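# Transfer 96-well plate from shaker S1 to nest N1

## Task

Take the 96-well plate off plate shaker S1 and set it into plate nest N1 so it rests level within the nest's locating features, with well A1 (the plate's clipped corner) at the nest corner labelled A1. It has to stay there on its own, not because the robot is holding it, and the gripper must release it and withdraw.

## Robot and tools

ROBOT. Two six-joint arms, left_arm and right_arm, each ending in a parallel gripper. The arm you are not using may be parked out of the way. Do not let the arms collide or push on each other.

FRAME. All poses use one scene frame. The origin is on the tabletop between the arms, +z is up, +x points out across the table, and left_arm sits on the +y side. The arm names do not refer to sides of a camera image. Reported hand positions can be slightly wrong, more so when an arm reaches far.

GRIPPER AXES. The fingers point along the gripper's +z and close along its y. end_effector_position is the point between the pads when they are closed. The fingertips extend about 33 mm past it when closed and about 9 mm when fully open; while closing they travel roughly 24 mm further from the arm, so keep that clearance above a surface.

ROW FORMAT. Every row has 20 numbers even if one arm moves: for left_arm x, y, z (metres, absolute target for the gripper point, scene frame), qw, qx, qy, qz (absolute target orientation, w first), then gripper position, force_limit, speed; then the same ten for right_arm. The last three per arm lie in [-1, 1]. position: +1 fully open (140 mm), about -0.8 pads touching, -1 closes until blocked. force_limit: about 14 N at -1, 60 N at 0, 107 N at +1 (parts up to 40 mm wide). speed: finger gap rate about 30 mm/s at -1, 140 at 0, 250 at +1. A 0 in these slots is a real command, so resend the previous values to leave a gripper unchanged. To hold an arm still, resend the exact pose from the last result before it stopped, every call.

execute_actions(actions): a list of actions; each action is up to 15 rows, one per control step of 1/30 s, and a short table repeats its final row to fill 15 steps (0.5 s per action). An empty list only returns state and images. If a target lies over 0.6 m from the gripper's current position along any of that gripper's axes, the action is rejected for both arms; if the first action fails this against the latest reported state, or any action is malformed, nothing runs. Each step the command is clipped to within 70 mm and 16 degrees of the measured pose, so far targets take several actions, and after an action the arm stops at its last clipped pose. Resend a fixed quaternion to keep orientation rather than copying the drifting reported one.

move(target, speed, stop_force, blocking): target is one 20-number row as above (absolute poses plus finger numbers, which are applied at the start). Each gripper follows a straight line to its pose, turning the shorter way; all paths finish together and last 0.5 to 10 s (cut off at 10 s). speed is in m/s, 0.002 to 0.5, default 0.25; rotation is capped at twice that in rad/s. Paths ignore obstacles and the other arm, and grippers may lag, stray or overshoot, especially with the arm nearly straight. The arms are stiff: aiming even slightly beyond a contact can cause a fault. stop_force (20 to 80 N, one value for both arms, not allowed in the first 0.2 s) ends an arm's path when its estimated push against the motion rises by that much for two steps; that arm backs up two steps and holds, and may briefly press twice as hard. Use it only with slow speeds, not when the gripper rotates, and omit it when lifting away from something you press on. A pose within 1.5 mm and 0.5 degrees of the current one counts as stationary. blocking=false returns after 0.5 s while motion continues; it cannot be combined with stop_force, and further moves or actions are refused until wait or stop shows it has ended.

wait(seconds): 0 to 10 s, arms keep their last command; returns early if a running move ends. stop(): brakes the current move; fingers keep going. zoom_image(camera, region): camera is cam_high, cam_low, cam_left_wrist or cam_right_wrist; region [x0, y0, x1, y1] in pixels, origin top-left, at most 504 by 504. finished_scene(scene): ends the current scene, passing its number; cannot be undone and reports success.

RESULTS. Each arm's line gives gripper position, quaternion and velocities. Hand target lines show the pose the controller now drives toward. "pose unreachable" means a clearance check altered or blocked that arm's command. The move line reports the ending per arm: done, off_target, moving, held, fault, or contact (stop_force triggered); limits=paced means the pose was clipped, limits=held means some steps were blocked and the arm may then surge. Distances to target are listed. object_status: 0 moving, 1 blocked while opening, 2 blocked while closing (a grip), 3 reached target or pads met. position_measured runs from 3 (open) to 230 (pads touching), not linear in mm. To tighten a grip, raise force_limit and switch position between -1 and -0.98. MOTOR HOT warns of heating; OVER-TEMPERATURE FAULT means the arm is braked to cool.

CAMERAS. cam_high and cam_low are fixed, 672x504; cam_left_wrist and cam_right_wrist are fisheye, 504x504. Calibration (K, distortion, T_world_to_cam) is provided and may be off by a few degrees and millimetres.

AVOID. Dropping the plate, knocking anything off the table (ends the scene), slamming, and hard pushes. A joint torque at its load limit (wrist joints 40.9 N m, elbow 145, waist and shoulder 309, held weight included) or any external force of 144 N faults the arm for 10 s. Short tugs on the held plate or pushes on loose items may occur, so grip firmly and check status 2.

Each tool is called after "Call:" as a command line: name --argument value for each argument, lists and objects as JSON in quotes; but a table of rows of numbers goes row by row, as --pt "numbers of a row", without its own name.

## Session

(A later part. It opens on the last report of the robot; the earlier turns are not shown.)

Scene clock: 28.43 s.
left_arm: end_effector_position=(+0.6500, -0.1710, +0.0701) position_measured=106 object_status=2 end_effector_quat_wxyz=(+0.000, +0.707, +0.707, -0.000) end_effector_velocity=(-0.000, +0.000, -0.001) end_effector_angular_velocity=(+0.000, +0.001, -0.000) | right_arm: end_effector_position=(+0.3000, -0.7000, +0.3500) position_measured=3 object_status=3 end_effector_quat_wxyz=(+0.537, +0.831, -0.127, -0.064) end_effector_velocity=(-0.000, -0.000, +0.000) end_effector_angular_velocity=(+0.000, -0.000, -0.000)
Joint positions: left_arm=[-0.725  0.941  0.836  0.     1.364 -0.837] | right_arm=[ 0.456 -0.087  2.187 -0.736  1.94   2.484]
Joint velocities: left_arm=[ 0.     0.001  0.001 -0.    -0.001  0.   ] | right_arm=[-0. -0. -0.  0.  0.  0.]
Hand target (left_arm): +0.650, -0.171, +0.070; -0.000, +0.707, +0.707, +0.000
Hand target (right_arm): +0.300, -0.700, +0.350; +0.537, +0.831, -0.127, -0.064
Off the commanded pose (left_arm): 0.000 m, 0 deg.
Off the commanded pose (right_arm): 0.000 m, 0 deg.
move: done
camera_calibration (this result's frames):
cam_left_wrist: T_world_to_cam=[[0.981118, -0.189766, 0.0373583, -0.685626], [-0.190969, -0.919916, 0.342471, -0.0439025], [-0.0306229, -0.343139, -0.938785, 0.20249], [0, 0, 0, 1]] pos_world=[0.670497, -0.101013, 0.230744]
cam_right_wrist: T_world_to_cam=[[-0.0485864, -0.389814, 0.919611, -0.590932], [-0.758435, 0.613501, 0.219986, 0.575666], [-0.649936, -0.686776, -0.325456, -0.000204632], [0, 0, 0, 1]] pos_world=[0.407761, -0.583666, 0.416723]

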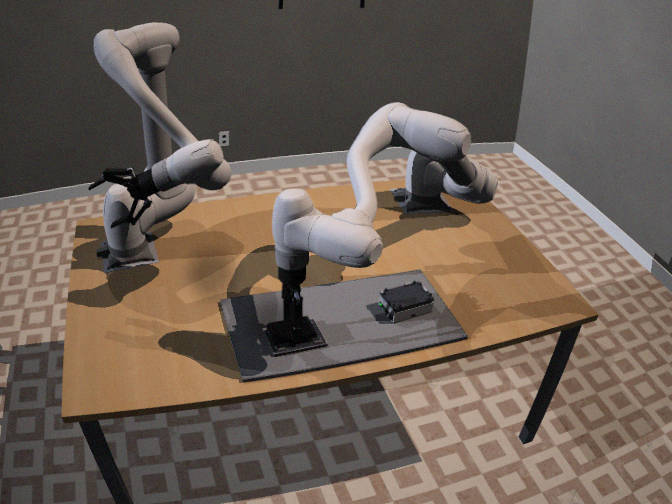

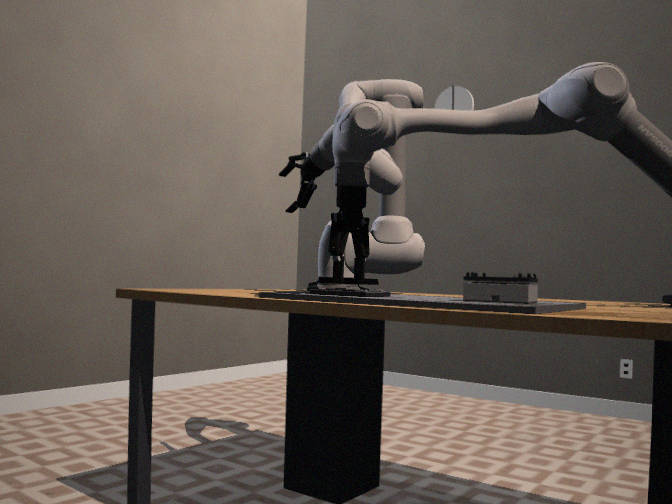

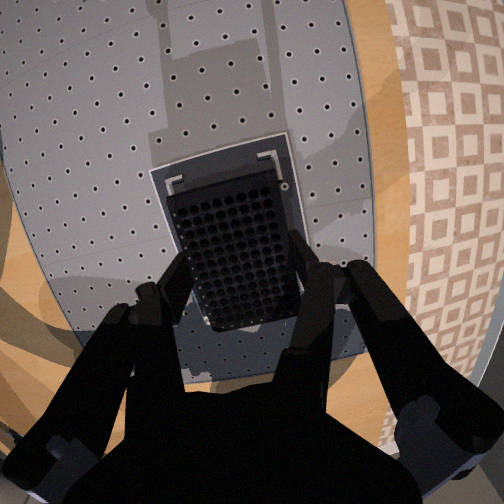

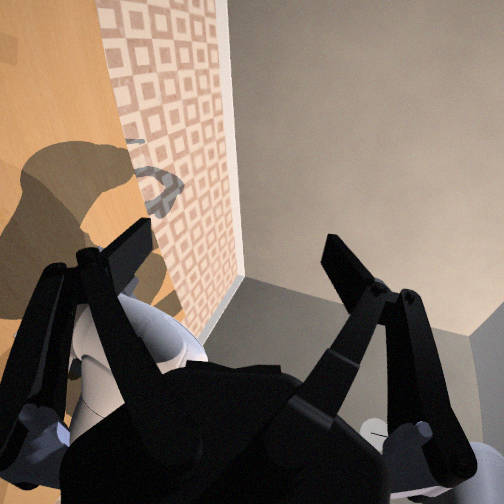

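Call:
move --target '[0.647,-0.167,0.061,0,0.688,0.7255,0,-1,0,-0.5,0.3,-0.7,0.35,0.537,0.831,-0.127,-0.064,1,0,0]' --speed 0.03

Call:
zoom_image --camera "cam_left_wrist" --region '[130, 120, 350, 340]'

Call:
zoom_image --camera "cam_high" --region '[240, 290, 350, 370]'

Scene clock: 34.70 s.
left_arm: end_effector_position=(+0.6470, -0.1670, +0.0610) position_measured=106 object_status=2 end_effector_quat_wxyz=(+0.000, +0.688, +0.726, +0.000) end_effector_velocity=(-0.001, -0.000, -0.000) end_effector_angular_velocity=(+0.001, +0.001, +0.001) | right_arm: end_effector_position=(+0.3000, -0.7000, +0.3500) position_measured=3 object_status=3 end_effector_quat_wxyz=(+0.537, +0.831, -0.127, -0.064) end_effector_velocity=(-0.000, -0.000, +0.000) end_effector_angular_velocity=(-0.000, +0.001, -0.001)
Joint positions: left_arm=[-0.725  0.935  0.865  0.     1.342 -0.889] | right_arm=[ 0.456 -0.087  2.187 -0.736  1.94   2.484]
Joint velocities: left_arm=[-0.001 -0.     0.001 -0.     0.001 -0.002] | right_arm=[-0.001  0.    -0.     0.     0.001  0.   ]
Hand target (left_arm): +0.647, -0.167, +0.061; +0.000, +0.688, +0.726, +0.000
Hand target (right_arm): +0.300, -0.700, +0.350; +0.537, +0.831, -0.127, -0.064
Off the commanded pose (left_arm): 0.000 m, 0 deg.
Off the commanded pose (right_arm): 0.000 m, 0 deg.
move: done
camera_calibration (this result's frames):
cam_left_wrist: T_world_to_cam=[[0.989777, -0.13765, 0.0373306, -0.67853], [-0.142076, -0.928731, 0.342452, -0.0708324], [-0.0124684, -0.344255, -0.938793, 0.183326], [0, 0, 0, 1]] pos_world=[0.663816, -0.0960728, 0.221692]
cam_right_wrist: T_world_to_cam=[[-0.0485863, -0.389814, 0.919611, -0.590932], [-0.758435, 0.613501, 0.219986, 0.575666], [-0.649936, -0.686776, -0.325456, -0.000204695], [0, 0, 0, 1]] pos_world=[0.407761, -0.583666, 0.416723]

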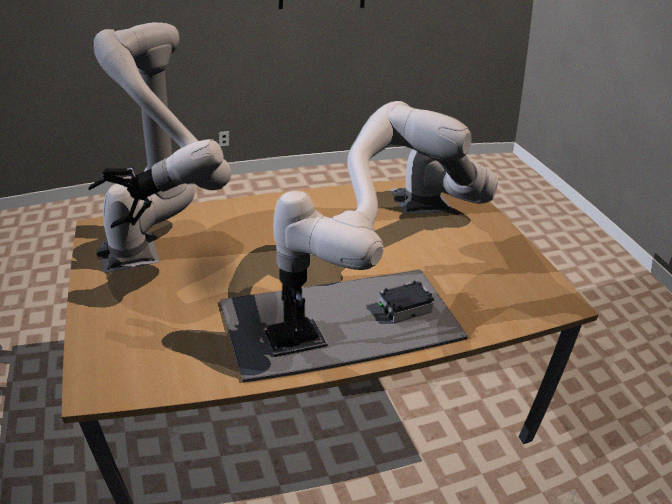

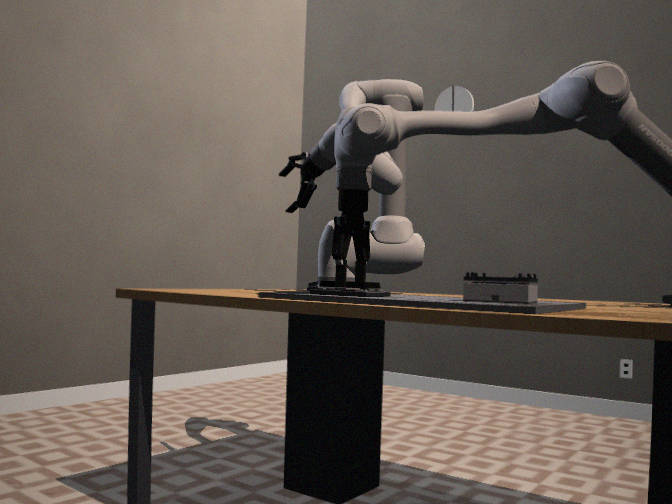

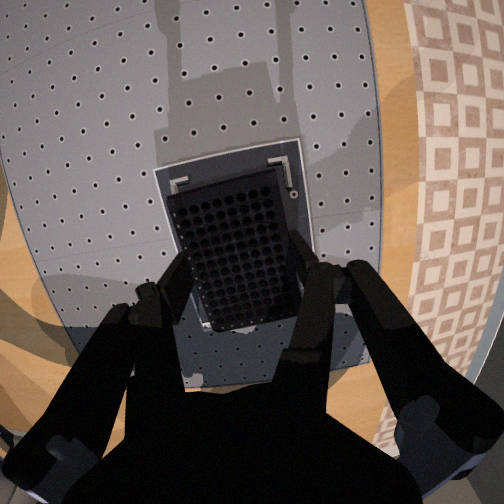

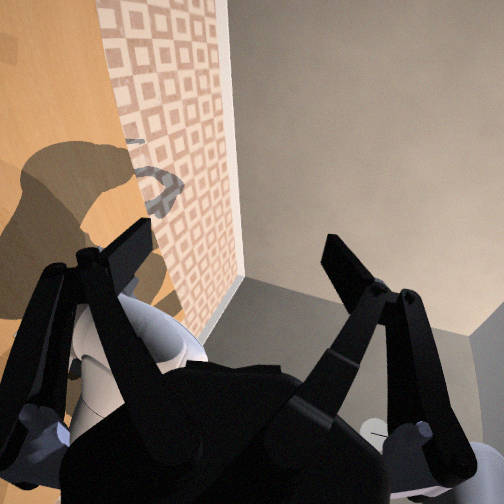

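Region (130, 120, 350, 340) of cam_left_wrist's 504x504 image, scaled by 2.291, with more detail than that image has.

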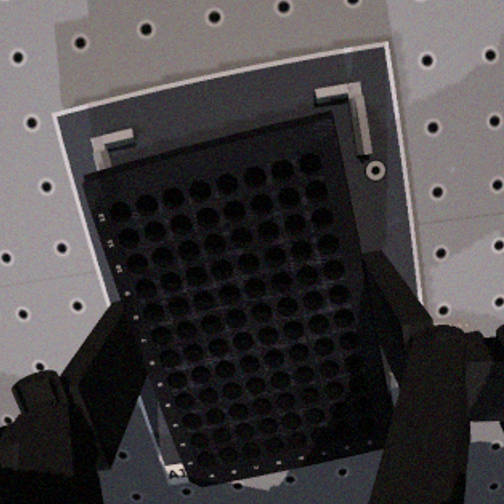

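Region (240, 290, 350, 370) of cam_high's 672x504 image, scaled by 4.582, with more detail than that image has; it fills the top 367 rows of this view, and the rest is white.

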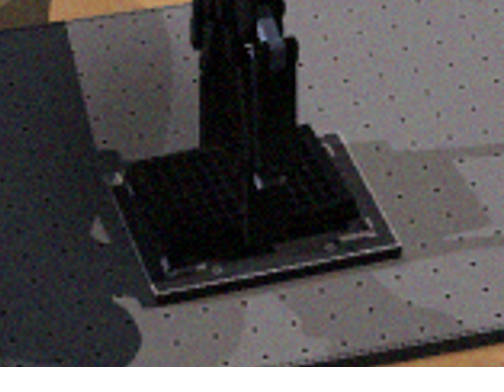

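Call:
move --target '[0.647,-0.165,0.061,0,0.701,0.713,0,-1,0,-0.5,0.3,-0.7,0.35,0.537,0.831,-0.127,-0.064,1,0,0]' --speed 0.03

Call:
zoom_image --camera "cam_left_wrist" --region '[130, 120, 350, 340]'

Scene clock: 44.80 s.
left_arm: end_effector_position=(+0.6470, -0.1650, +0.0610) position_measured=106 object_status=2 end_effector_quat_wxyz=(+0.000, +0.701, +0.713, +0.000) end_effector_velocity=(+0.001, +0.001, +0.000) end_effector_angular_velocity=(+0.001, +0.000, -0.001) | right_arm: end_effector_position=(+0.3000, -0.7000, +0.3500) position_measured=3 object_status=3 end_effector_quat_wxyz=(+0.537, +0.831, -0.127, -0.064) end_effector_velocity=(+0.000, +0.000, -0.000) end_effector_angular_velocity=(+0.000, +0.000, +0.000)
Joint positions: left_arm=[-0.724  0.932  0.87   0.     1.339 -0.852] | right_arm=[ 0.456 -0.087  2.187 -0.736  1.94   2.484]
Joint velocities: left_arm=[ 0.001 -0.     0.     0.     0.001  0.002] | right_arm=[ 0.  0. -0. -0. -0.  0.]
Hand target (left_arm): +0.647, -0.165, +0.061; +0.000, +0.701, +0.713, -0.000
Hand target (right_arm): +0.300, -0.700, +0.350; +0.537, +0.831, -0.127, -0.064
Off the commanded pose (left_arm): 0.000 m, 0 deg.
Off the commanded pose (right_arm): 0.000 m, 0 deg.
move: done
camera_calibration (this result's frames):
cam_left_wrist: T_world_to_cam=[[0.9842, -0.17308, 0.0373284, -0.680496], [-0.175312, -0.923035, 0.34245, -0.0465315], [-0.0248159, -0.343584, -0.938794, 0.192085], [0, 0, 0, 1]] pos_world=[0.666353, -0.0947332, 0.221665]
cam_right_wrist: T_world_to_cam=[[-0.0485864, -0.389814, 0.919611, -0.590932], [-0.758434, 0.613501, 0.219986, 0.575666], [-0.649936, -0.686776, -0.325456, -0.000204567], [0, 0, 0, 1]] pos_world=[0.407761, -0.583666, 0.416723]

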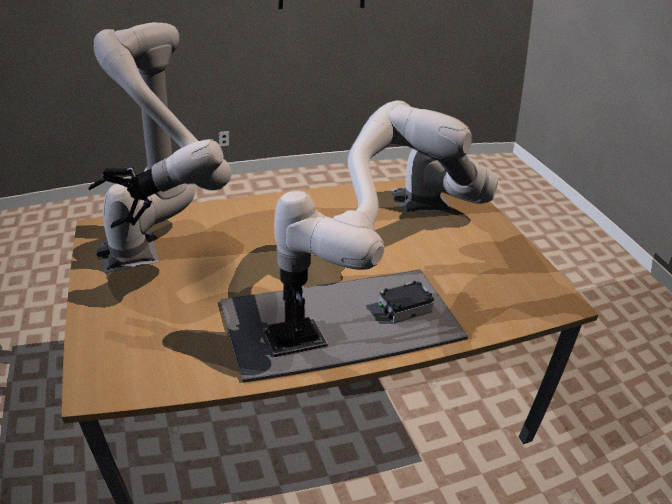

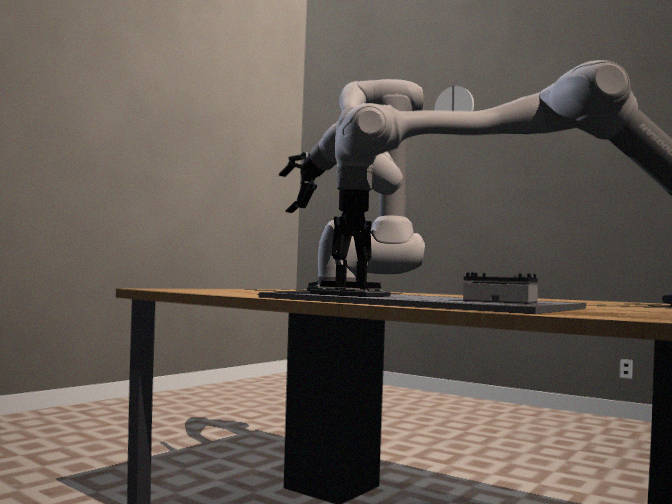

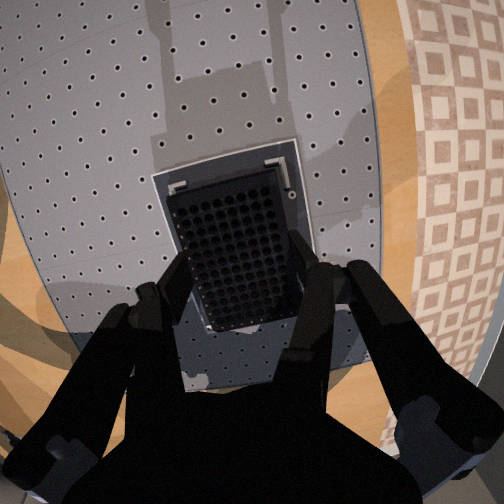

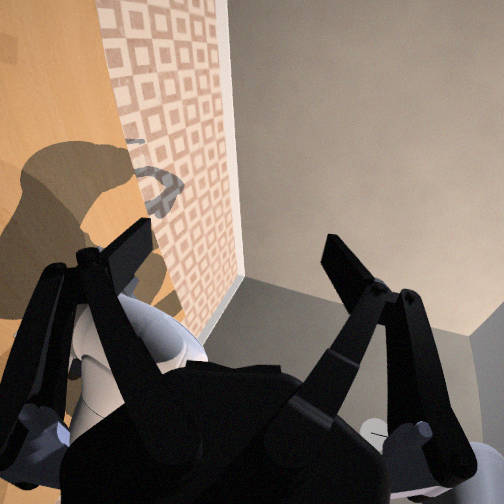

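Region (130, 120, 350, 340) of cam_left_wrist's 504x504 image, scaled by 2.291, with more detail than that image has.

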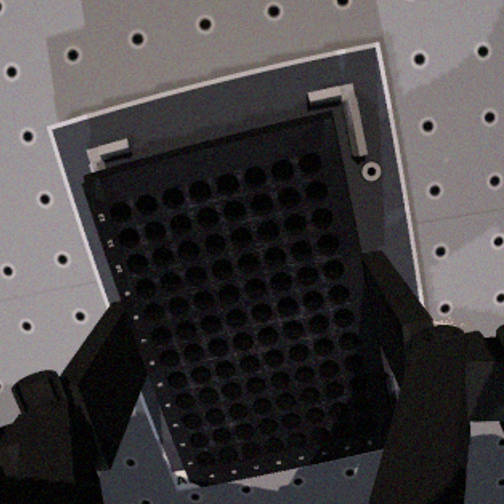

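Call:
move --target '[0.65,-0.162,0.06,0,0.701,0.713,0,-1,0,-0.5,0.3,-0.7,0.35,0.537,0.831,-0.127,-0.064,1,0,0]' --speed 0.01

Call:
move --target '[0.65,-0.162,0.04,0,0.701,0.713,0,-1,0,-0.5,0.3,-0.7,0.35,0.537,0.831,-0.127,-0.064,1,0,0]' --speed 0.005 --stop_force 25

Call:
zoom_image --camera "cam_left_wrist" --region '[130, 120, 350, 340]'

Call:
zoom_image --camera "cam_high" --region '[240, 290, 350, 370]'

Scene clock: 49.63 s.
left_arm: end_effector_position=(+0.6500, -0.1620, +0.0601) position_measured=106 object_status=2 end_effector_quat_wxyz=(+0.000, +0.701, +0.713, -0.000) end_effector_velocity=(-0.000, +0.001, -0.001) end_effector_angular_velocity=(+0.002, +0.002, +0.002) | right_arm: end_effector_position=(+0.3000, -0.7000, +0.3500) position_measured=3 object_status=3 end_effector_quat_wxyz=(+0.537, +0.831, -0.127, -0.064) end_effector_velocity=(-0.000, +0.000, +0.000) end_effector_angular_velocity=(+0.000, +0.000, +0.001)
Joint positions: left_arm=[-0.72   0.933  0.871  0.     1.337 -0.848] | right_arm=[ 0.456 -0.087  2.187 -0.736  1.94   2.484]
Joint velocities: left_arm=[ 0.     0.001  0.     0.     0.002 -0.002] | right_arm=[ 0.001 -0.    -0.     0.001  0.001 -0.   ]
Hand target (left_arm): +0.650, -0.162, +0.060; +0.000, +0.701, +0.713, -0.000
Hand target (right_arm): +0.300, -0.700, +0.350; +0.537, +0.831, -0.127, -0.064
Off the commanded pose (left_arm): 0.000 m, 0 deg.
Off the commanded pose (right_arm): 0.000 m, 0 deg.
move: done
camera_calibration (this result's frames):
cam_left_wrist: T_world_to_cam=[[0.984179, -0.173184, 0.037402, -0.6829], [-0.175433, -0.922992, 0.342503, -0.0428577], [-0.0247942, -0.343646, -0.938772, 0.19231], [0, 0, 0, 1]] pos_world=[0.669345, -0.0917382, 0.220756]
cam_right_wrist: T_world_to_cam=[[-0.0485863, -0.389814, 0.919611, -0.590932], [-0.758435, 0.613501, 0.219986, 0.575666], [-0.649936, -0.686776, -0.325456, -0.000204748], [0, 0, 0, 1]] pos_world=[0.407761, -0.583666, 0.416723]

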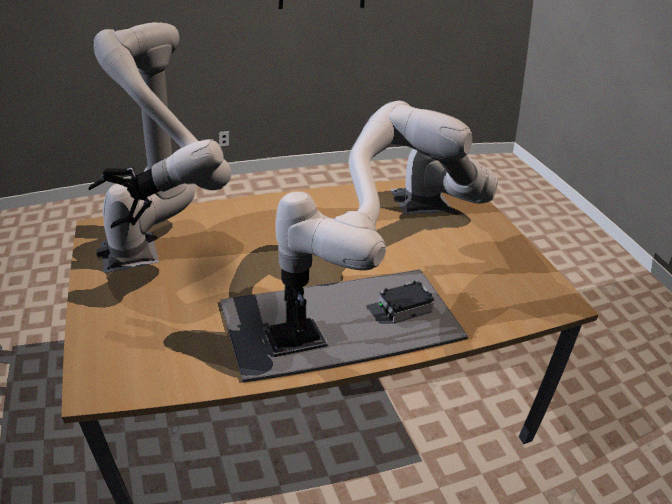

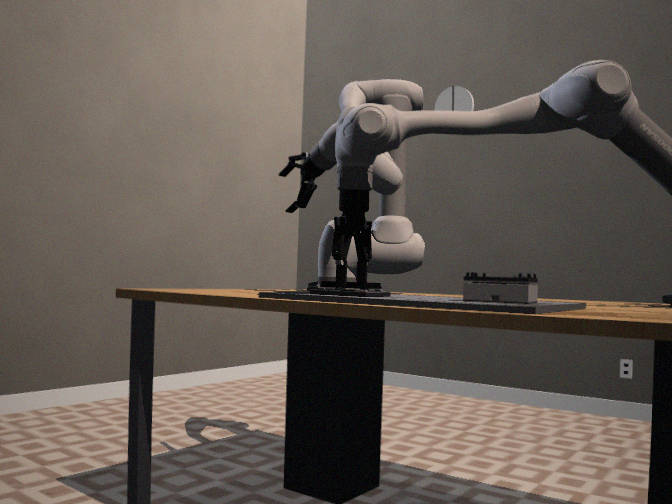

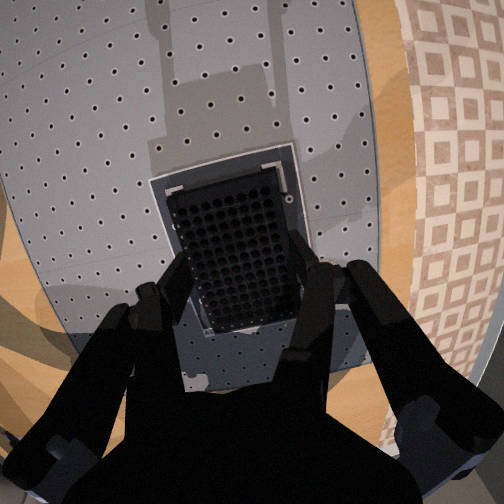

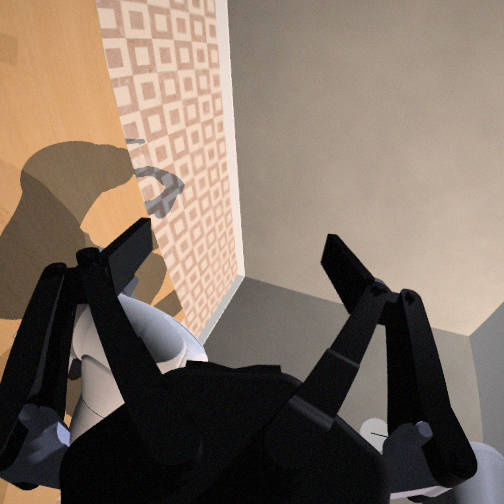

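Scene clock: 51.37 s.
left_arm: end_effector_position=(+0.6501, -0.1620, +0.0529) position_measured=106 object_status=2 end_effector_quat_wxyz=(+0.000, +0.701, +0.713, +0.000) end_effector_velocity=(-0.001, +0.000, +0.002) end_effector_angular_velocity=(+0.003, +0.001, -0.002) | right_arm: end_effector_position=(+0.3000, -0.7000, +0.3500) position_measured=3 object_status=3 end_effector_quat_wxyz=(+0.537, +0.831, -0.127, -0.064) end_effector_velocity=(+0.000, -0.001, -0.000) end_effector_angular_velocity=(-0.000, -0.000, -0.002)
Joint positions: left_arm=[-0.72   0.936  0.878  0.     1.327 -0.848] | right_arm=[ 0.456 -0.087  2.187 -0.736  1.94   2.484]
Joint velocities: left_arm=[-0.001  0.    -0.004  0.001  0.007  0.001] | right_arm=[-0.002  0.     0.    -0.    -0.    -0.   ]
Hand target (left_arm): +0.650, -0.162, +0.053; +0.000, +0.701, +0.713, +0.000
Hand target (right_arm): +0.300, -0.700, +0.350; +0.537, +0.831, -0.127, -0.064
Off the commanded pose (left_arm): 0.013 m, 0 deg.
Off the commanded pose (right_arm): 0.000 m, 0 deg.
move: contact (left_arm)
camera_calibration (this result's frames):
cam_left_wrist: T_world_to_cam=[[0.984174, -0.173157, 0.0376698, -0.682746], [-0.175498, -0.922958, 0.342562, -0.04032], [-0.0245494, -0.343752, -0.93874, 0.185412], [0, 0, 0, 1]] pos_world=[0.669416, -0.0916998, 0.213585]
cam_right_wrist: T_world_to_cam=[[-0.0485864, -0.389814, 0.919611, -0.590932], [-0.758435, 0.613501, 0.219986, 0.575666], [-0.649936, -0.686776, -0.325456, -0.000204575], [0, 0, 0, 1]] pos_world=[0.407761, -0.583666, 0.416723]

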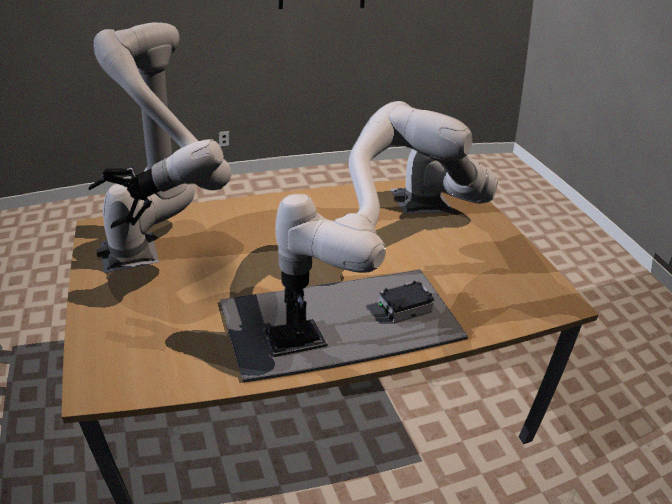

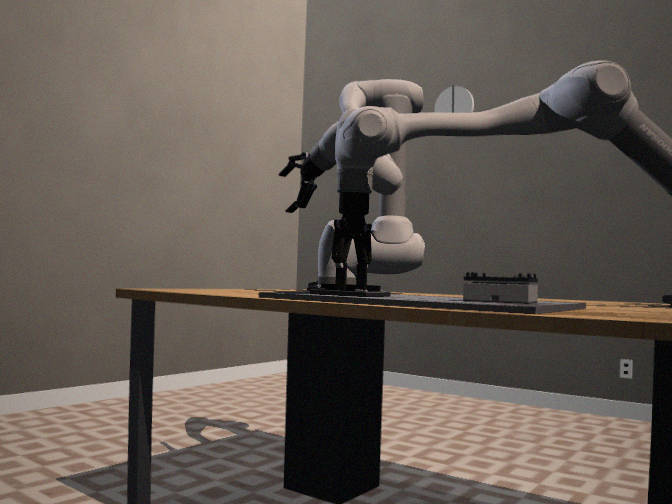

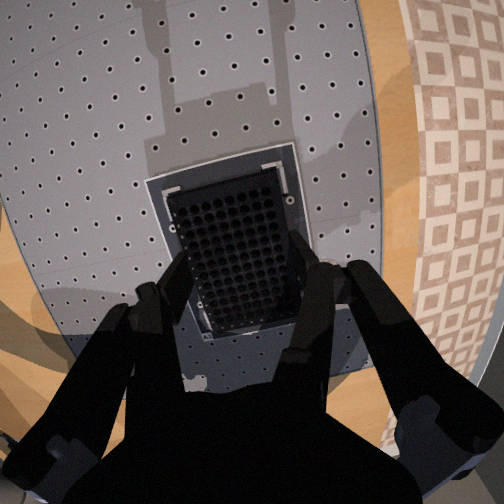

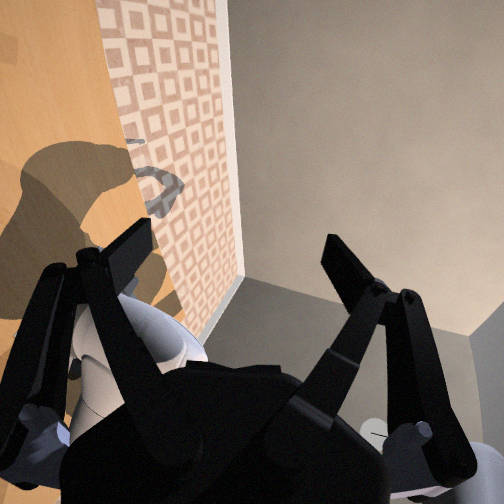

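Region (130, 120, 350, 340) of cam_left_wrist's 504x504 image, scaled by 2.291, with more detail than that image has.

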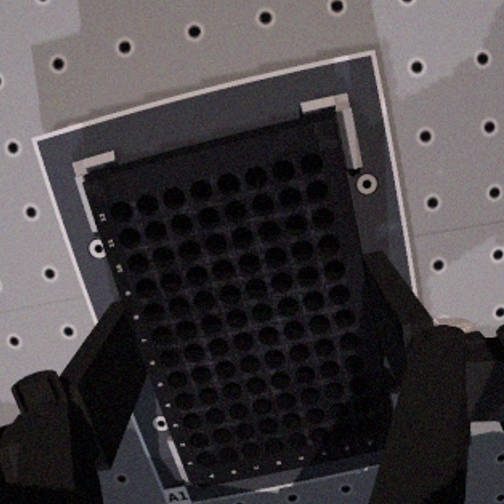

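Region (240, 290, 350, 370) of cam_high's 672x504 image, scaled by 4.582, with more detail than that image has; it fills the top 367 rows of this view, and the rest is white.

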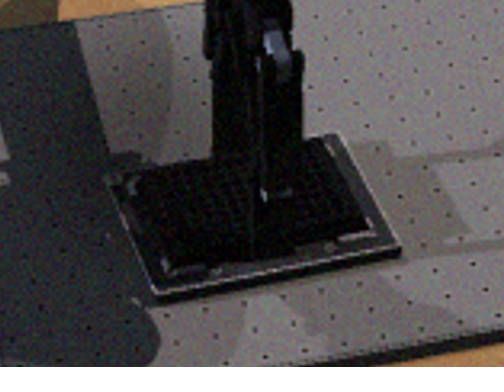

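Call:
move --target '[0.65,-0.162,0.0535,0,0.701,0.713,0,0.3,0,-0.5,0.3,-0.7,0.35,0.537,0.831,-0.127,-0.064,1,0,0]'

Call:
move --target '[0.65,-0.1,0.2,0,0.701,0.713,0,0.3,0,-0.5,0.3,-0.7,0.35,0.537,0.831,-0.127,-0.064,1,0,0]' --speed 0.15

Call:
zoom_image --camera "cam_left_wrist" --region '[170, 160, 340, 330]'

Call:
zoom_image --camera "cam_high" --region '[240, 290, 350, 370]'

Call:
zoom_image --camera "cam_low" --region '[290, 265, 410, 310]'

Scene clock: 56.87 s.
left_arm: end_effector_position=(+0.6500, -0.1620, +0.0536) position_measured=91 object_status=3 end_effector_quat_wxyz=(+0.000, +0.701, +0.713, -0.000) end_effector_velocity=(+0.001, +0.000, +0.000) end_effector_angular_velocity=(-0.001, -0.000, -0.001) | right_arm: end_effector_position=(+0.3000, -0.7000, +0.3500) position_measured=3 object_status=3 end_effector_quat_wxyz=(+0.537, +0.831, -0.127, -0.064) end_effector_velocity=(+0.000, -0.000, -0.000) end_effector_angular_velocity=(-0.000, +0.000, +0.000)
Joint positions: left_arm=[-0.72   0.936  0.877 -0.     1.328 -0.848] | right_arm=[ 0.456 -0.087  2.187 -0.736  1.94   2.484]
Joint velocities: left_arm=[ 0.001 -0.    -0.    -0.001 -0.     0.001] | right_arm=[-0.     0.     0.    -0.    -0.001  0.   ]
Hand target (left_arm): +0.650, -0.162, +0.054; +0.000, +0.701, +0.713, +0.000
Hand target (right_arm): +0.300, -0.700, +0.350; +0.537, +0.831, -0.127, -0.064
Off the commanded pose (left_arm): 0.000 m, 0 deg.
Off the commanded pose (right_arm): 0.000 m, 0 deg.
move: done
camera_calibration (this result's frames):
cam_left_wrist: T_world_to_cam=[[0.984189, -0.173131, 0.0373955, -0.682693], [-0.175381, -0.923, 0.34251, -0.0406163], [-0.0247831, -0.343653, -0.93877, 0.18618], [0, 0, 0, 1]] pos_world=[0.669389, -0.0917027, 0.214221]
cam_right_wrist: T_world_to_cam=[[-0.0485861, -0.389814, 0.919611, -0.590933], [-0.758435, 0.613501, 0.219986, 0.575666], [-0.649936, -0.686776, -0.325456, -0.00020467], [0, 0, 0, 1]] pos_world=[0.407761, -0.583666, 0.416723]

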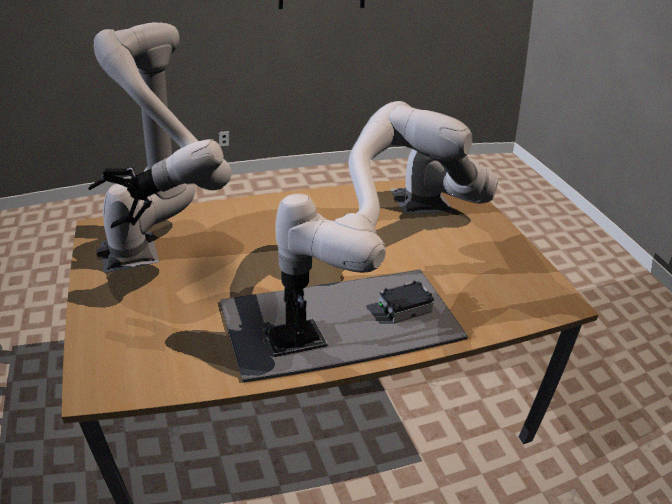

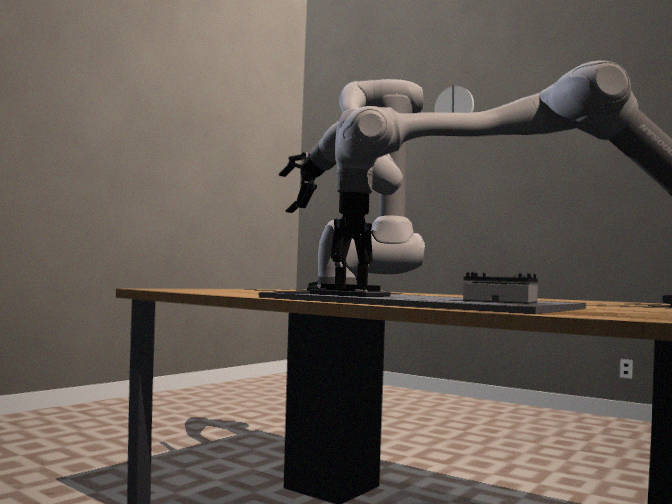

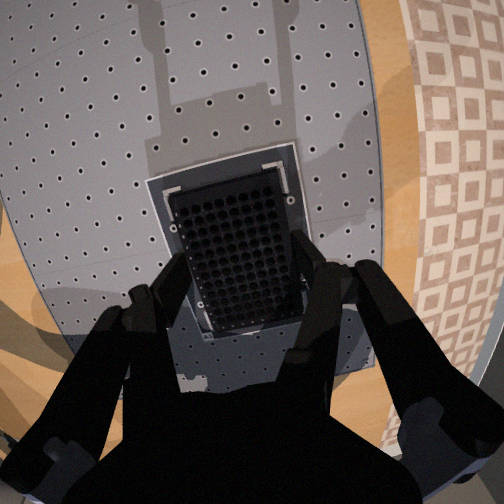

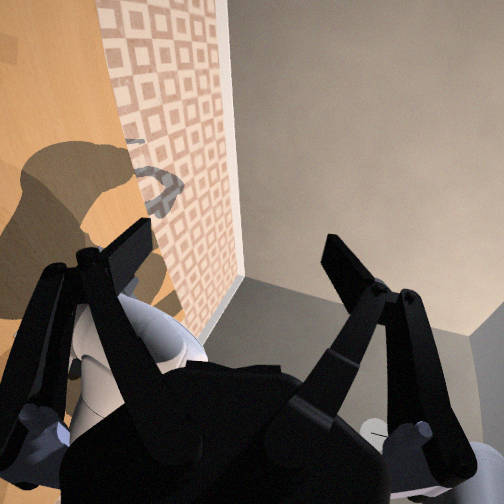

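Scene clock: 58.30 s.
left_arm: end_effector_position=(+0.6501, -0.1002, +0.1999) position_measured=91 object_status=3 end_effector_quat_wxyz=(-0.000, +0.701, +0.713, -0.000) end_effector_velocity=(-0.001, -0.000, +0.001) end_effector_angular_velocity=(-0.000, +0.001, +0.001) | right_arm: end_effector_position=(+0.3000, -0.7000, +0.3500) position_measured=3 object_status=3 end_effector_quat_wxyz=(+0.537, +0.831, -0.127, -0.064) end_effector_velocity=(+0.000, -0.000, -0.000) end_effector_angular_velocity=(+0.000, -0.001, +0.001)
Joint positions: left_arm=[-0.678  0.794  0.874 -0.     1.473 -0.806] | right_arm=[ 0.456 -0.087  2.187 -0.736  1.94   2.484]
Joint velocities: left_arm=[-0.    -0.001 -0.    -0.001  0.001 -0.001] | right_arm=[-0.    -0.     0.    -0.001 -0.001  0.   ]
Hand target (left_arm): +0.650, -0.100, +0.200; +0.000, +0.701, +0.713, -0.000
Hand target (right_arm): +0.300, -0.700, +0.350; +0.537, +0.831, -0.127, -0.064
Off the commanded pose (left_arm): 0.000 m, 0 deg.
Off the commanded pose (right_arm): 0.000 m, 0 deg.
move: done
camera_calibration (this result's frames):
cam_left_wrist: T_world_to_cam=[[0.984152, -0.173378, 0.037212, -0.677458], [-0.175547, -0.92294, 0.342585, -0.0336038], [-0.0250521, -0.343689, -0.938749, 0.344968], [0, 0, 0, 1]] pos_world=[0.669465, -0.0299087, 0.36056]
cam_right_wrist: T_world_to_cam=[[-0.0485866, -0.389814, 0.919611, -0.590932], [-0.758435, 0.613501, 0.219986, 0.575666], [-0.649936, -0.686776, -0.325457, -0.000204433], [0, 0, 0, 1]] pos_world=[0.407761, -0.583666, 0.416723]

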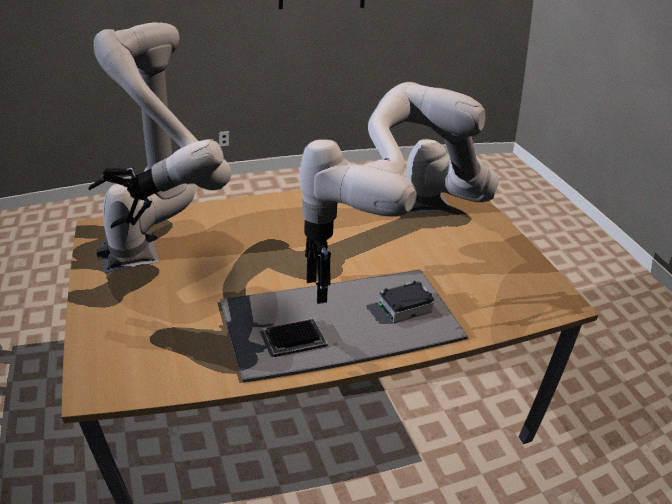

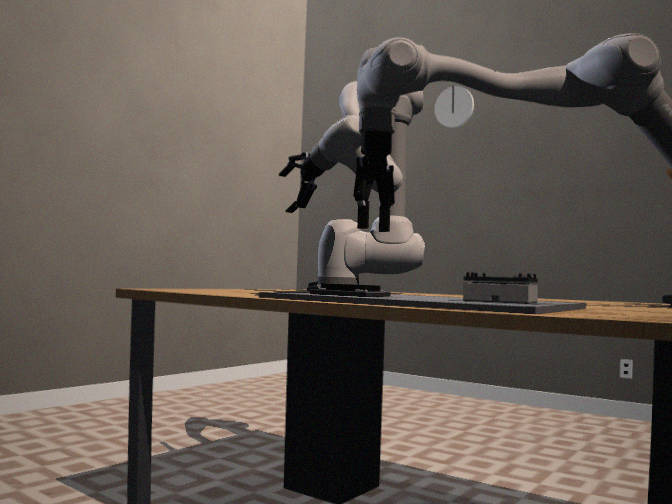

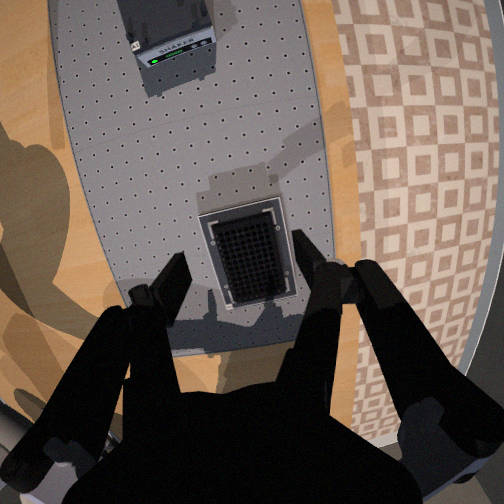

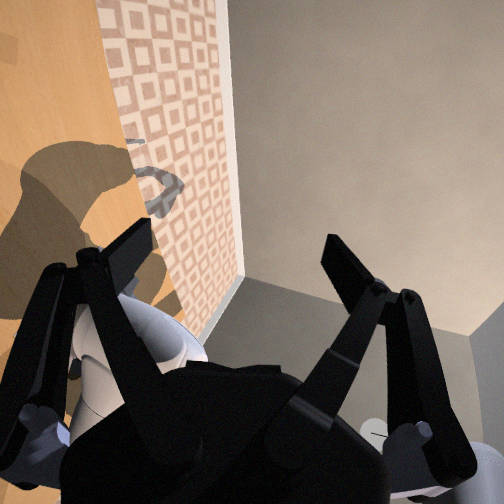

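Region (170, 160, 340, 330) of cam_left_wrist's 504x504 image, scaled by 2.965, with more detail than that image has.

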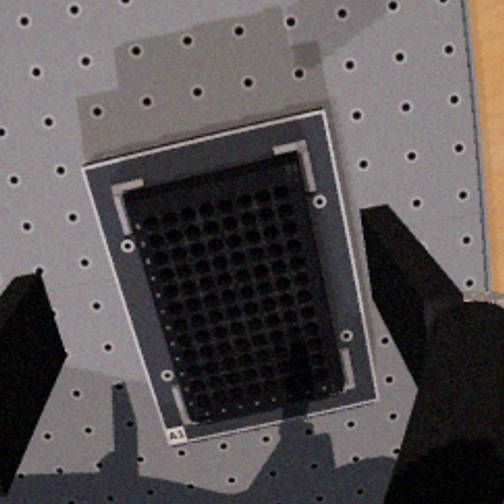

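Region (240, 290, 350, 370) of cam_high's 672x504 image, scaled by 4.582, with more detail than that image has; it fills the top 367 rows of this view, and the rest is white.

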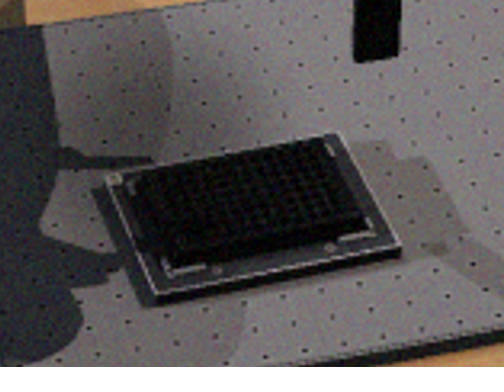

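Region (290, 265, 410, 310) of cam_low's 672x504 image, scaled by 4.200, with more detail than that image has; it fills the top 189 rows of this view, and the rest is white.

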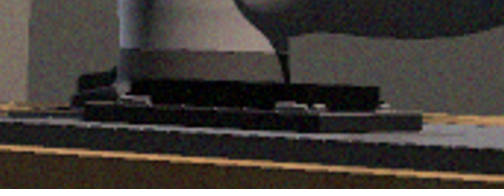

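Seated.

Call:
finished_scene --scene 2

The scene is finished: the task was done.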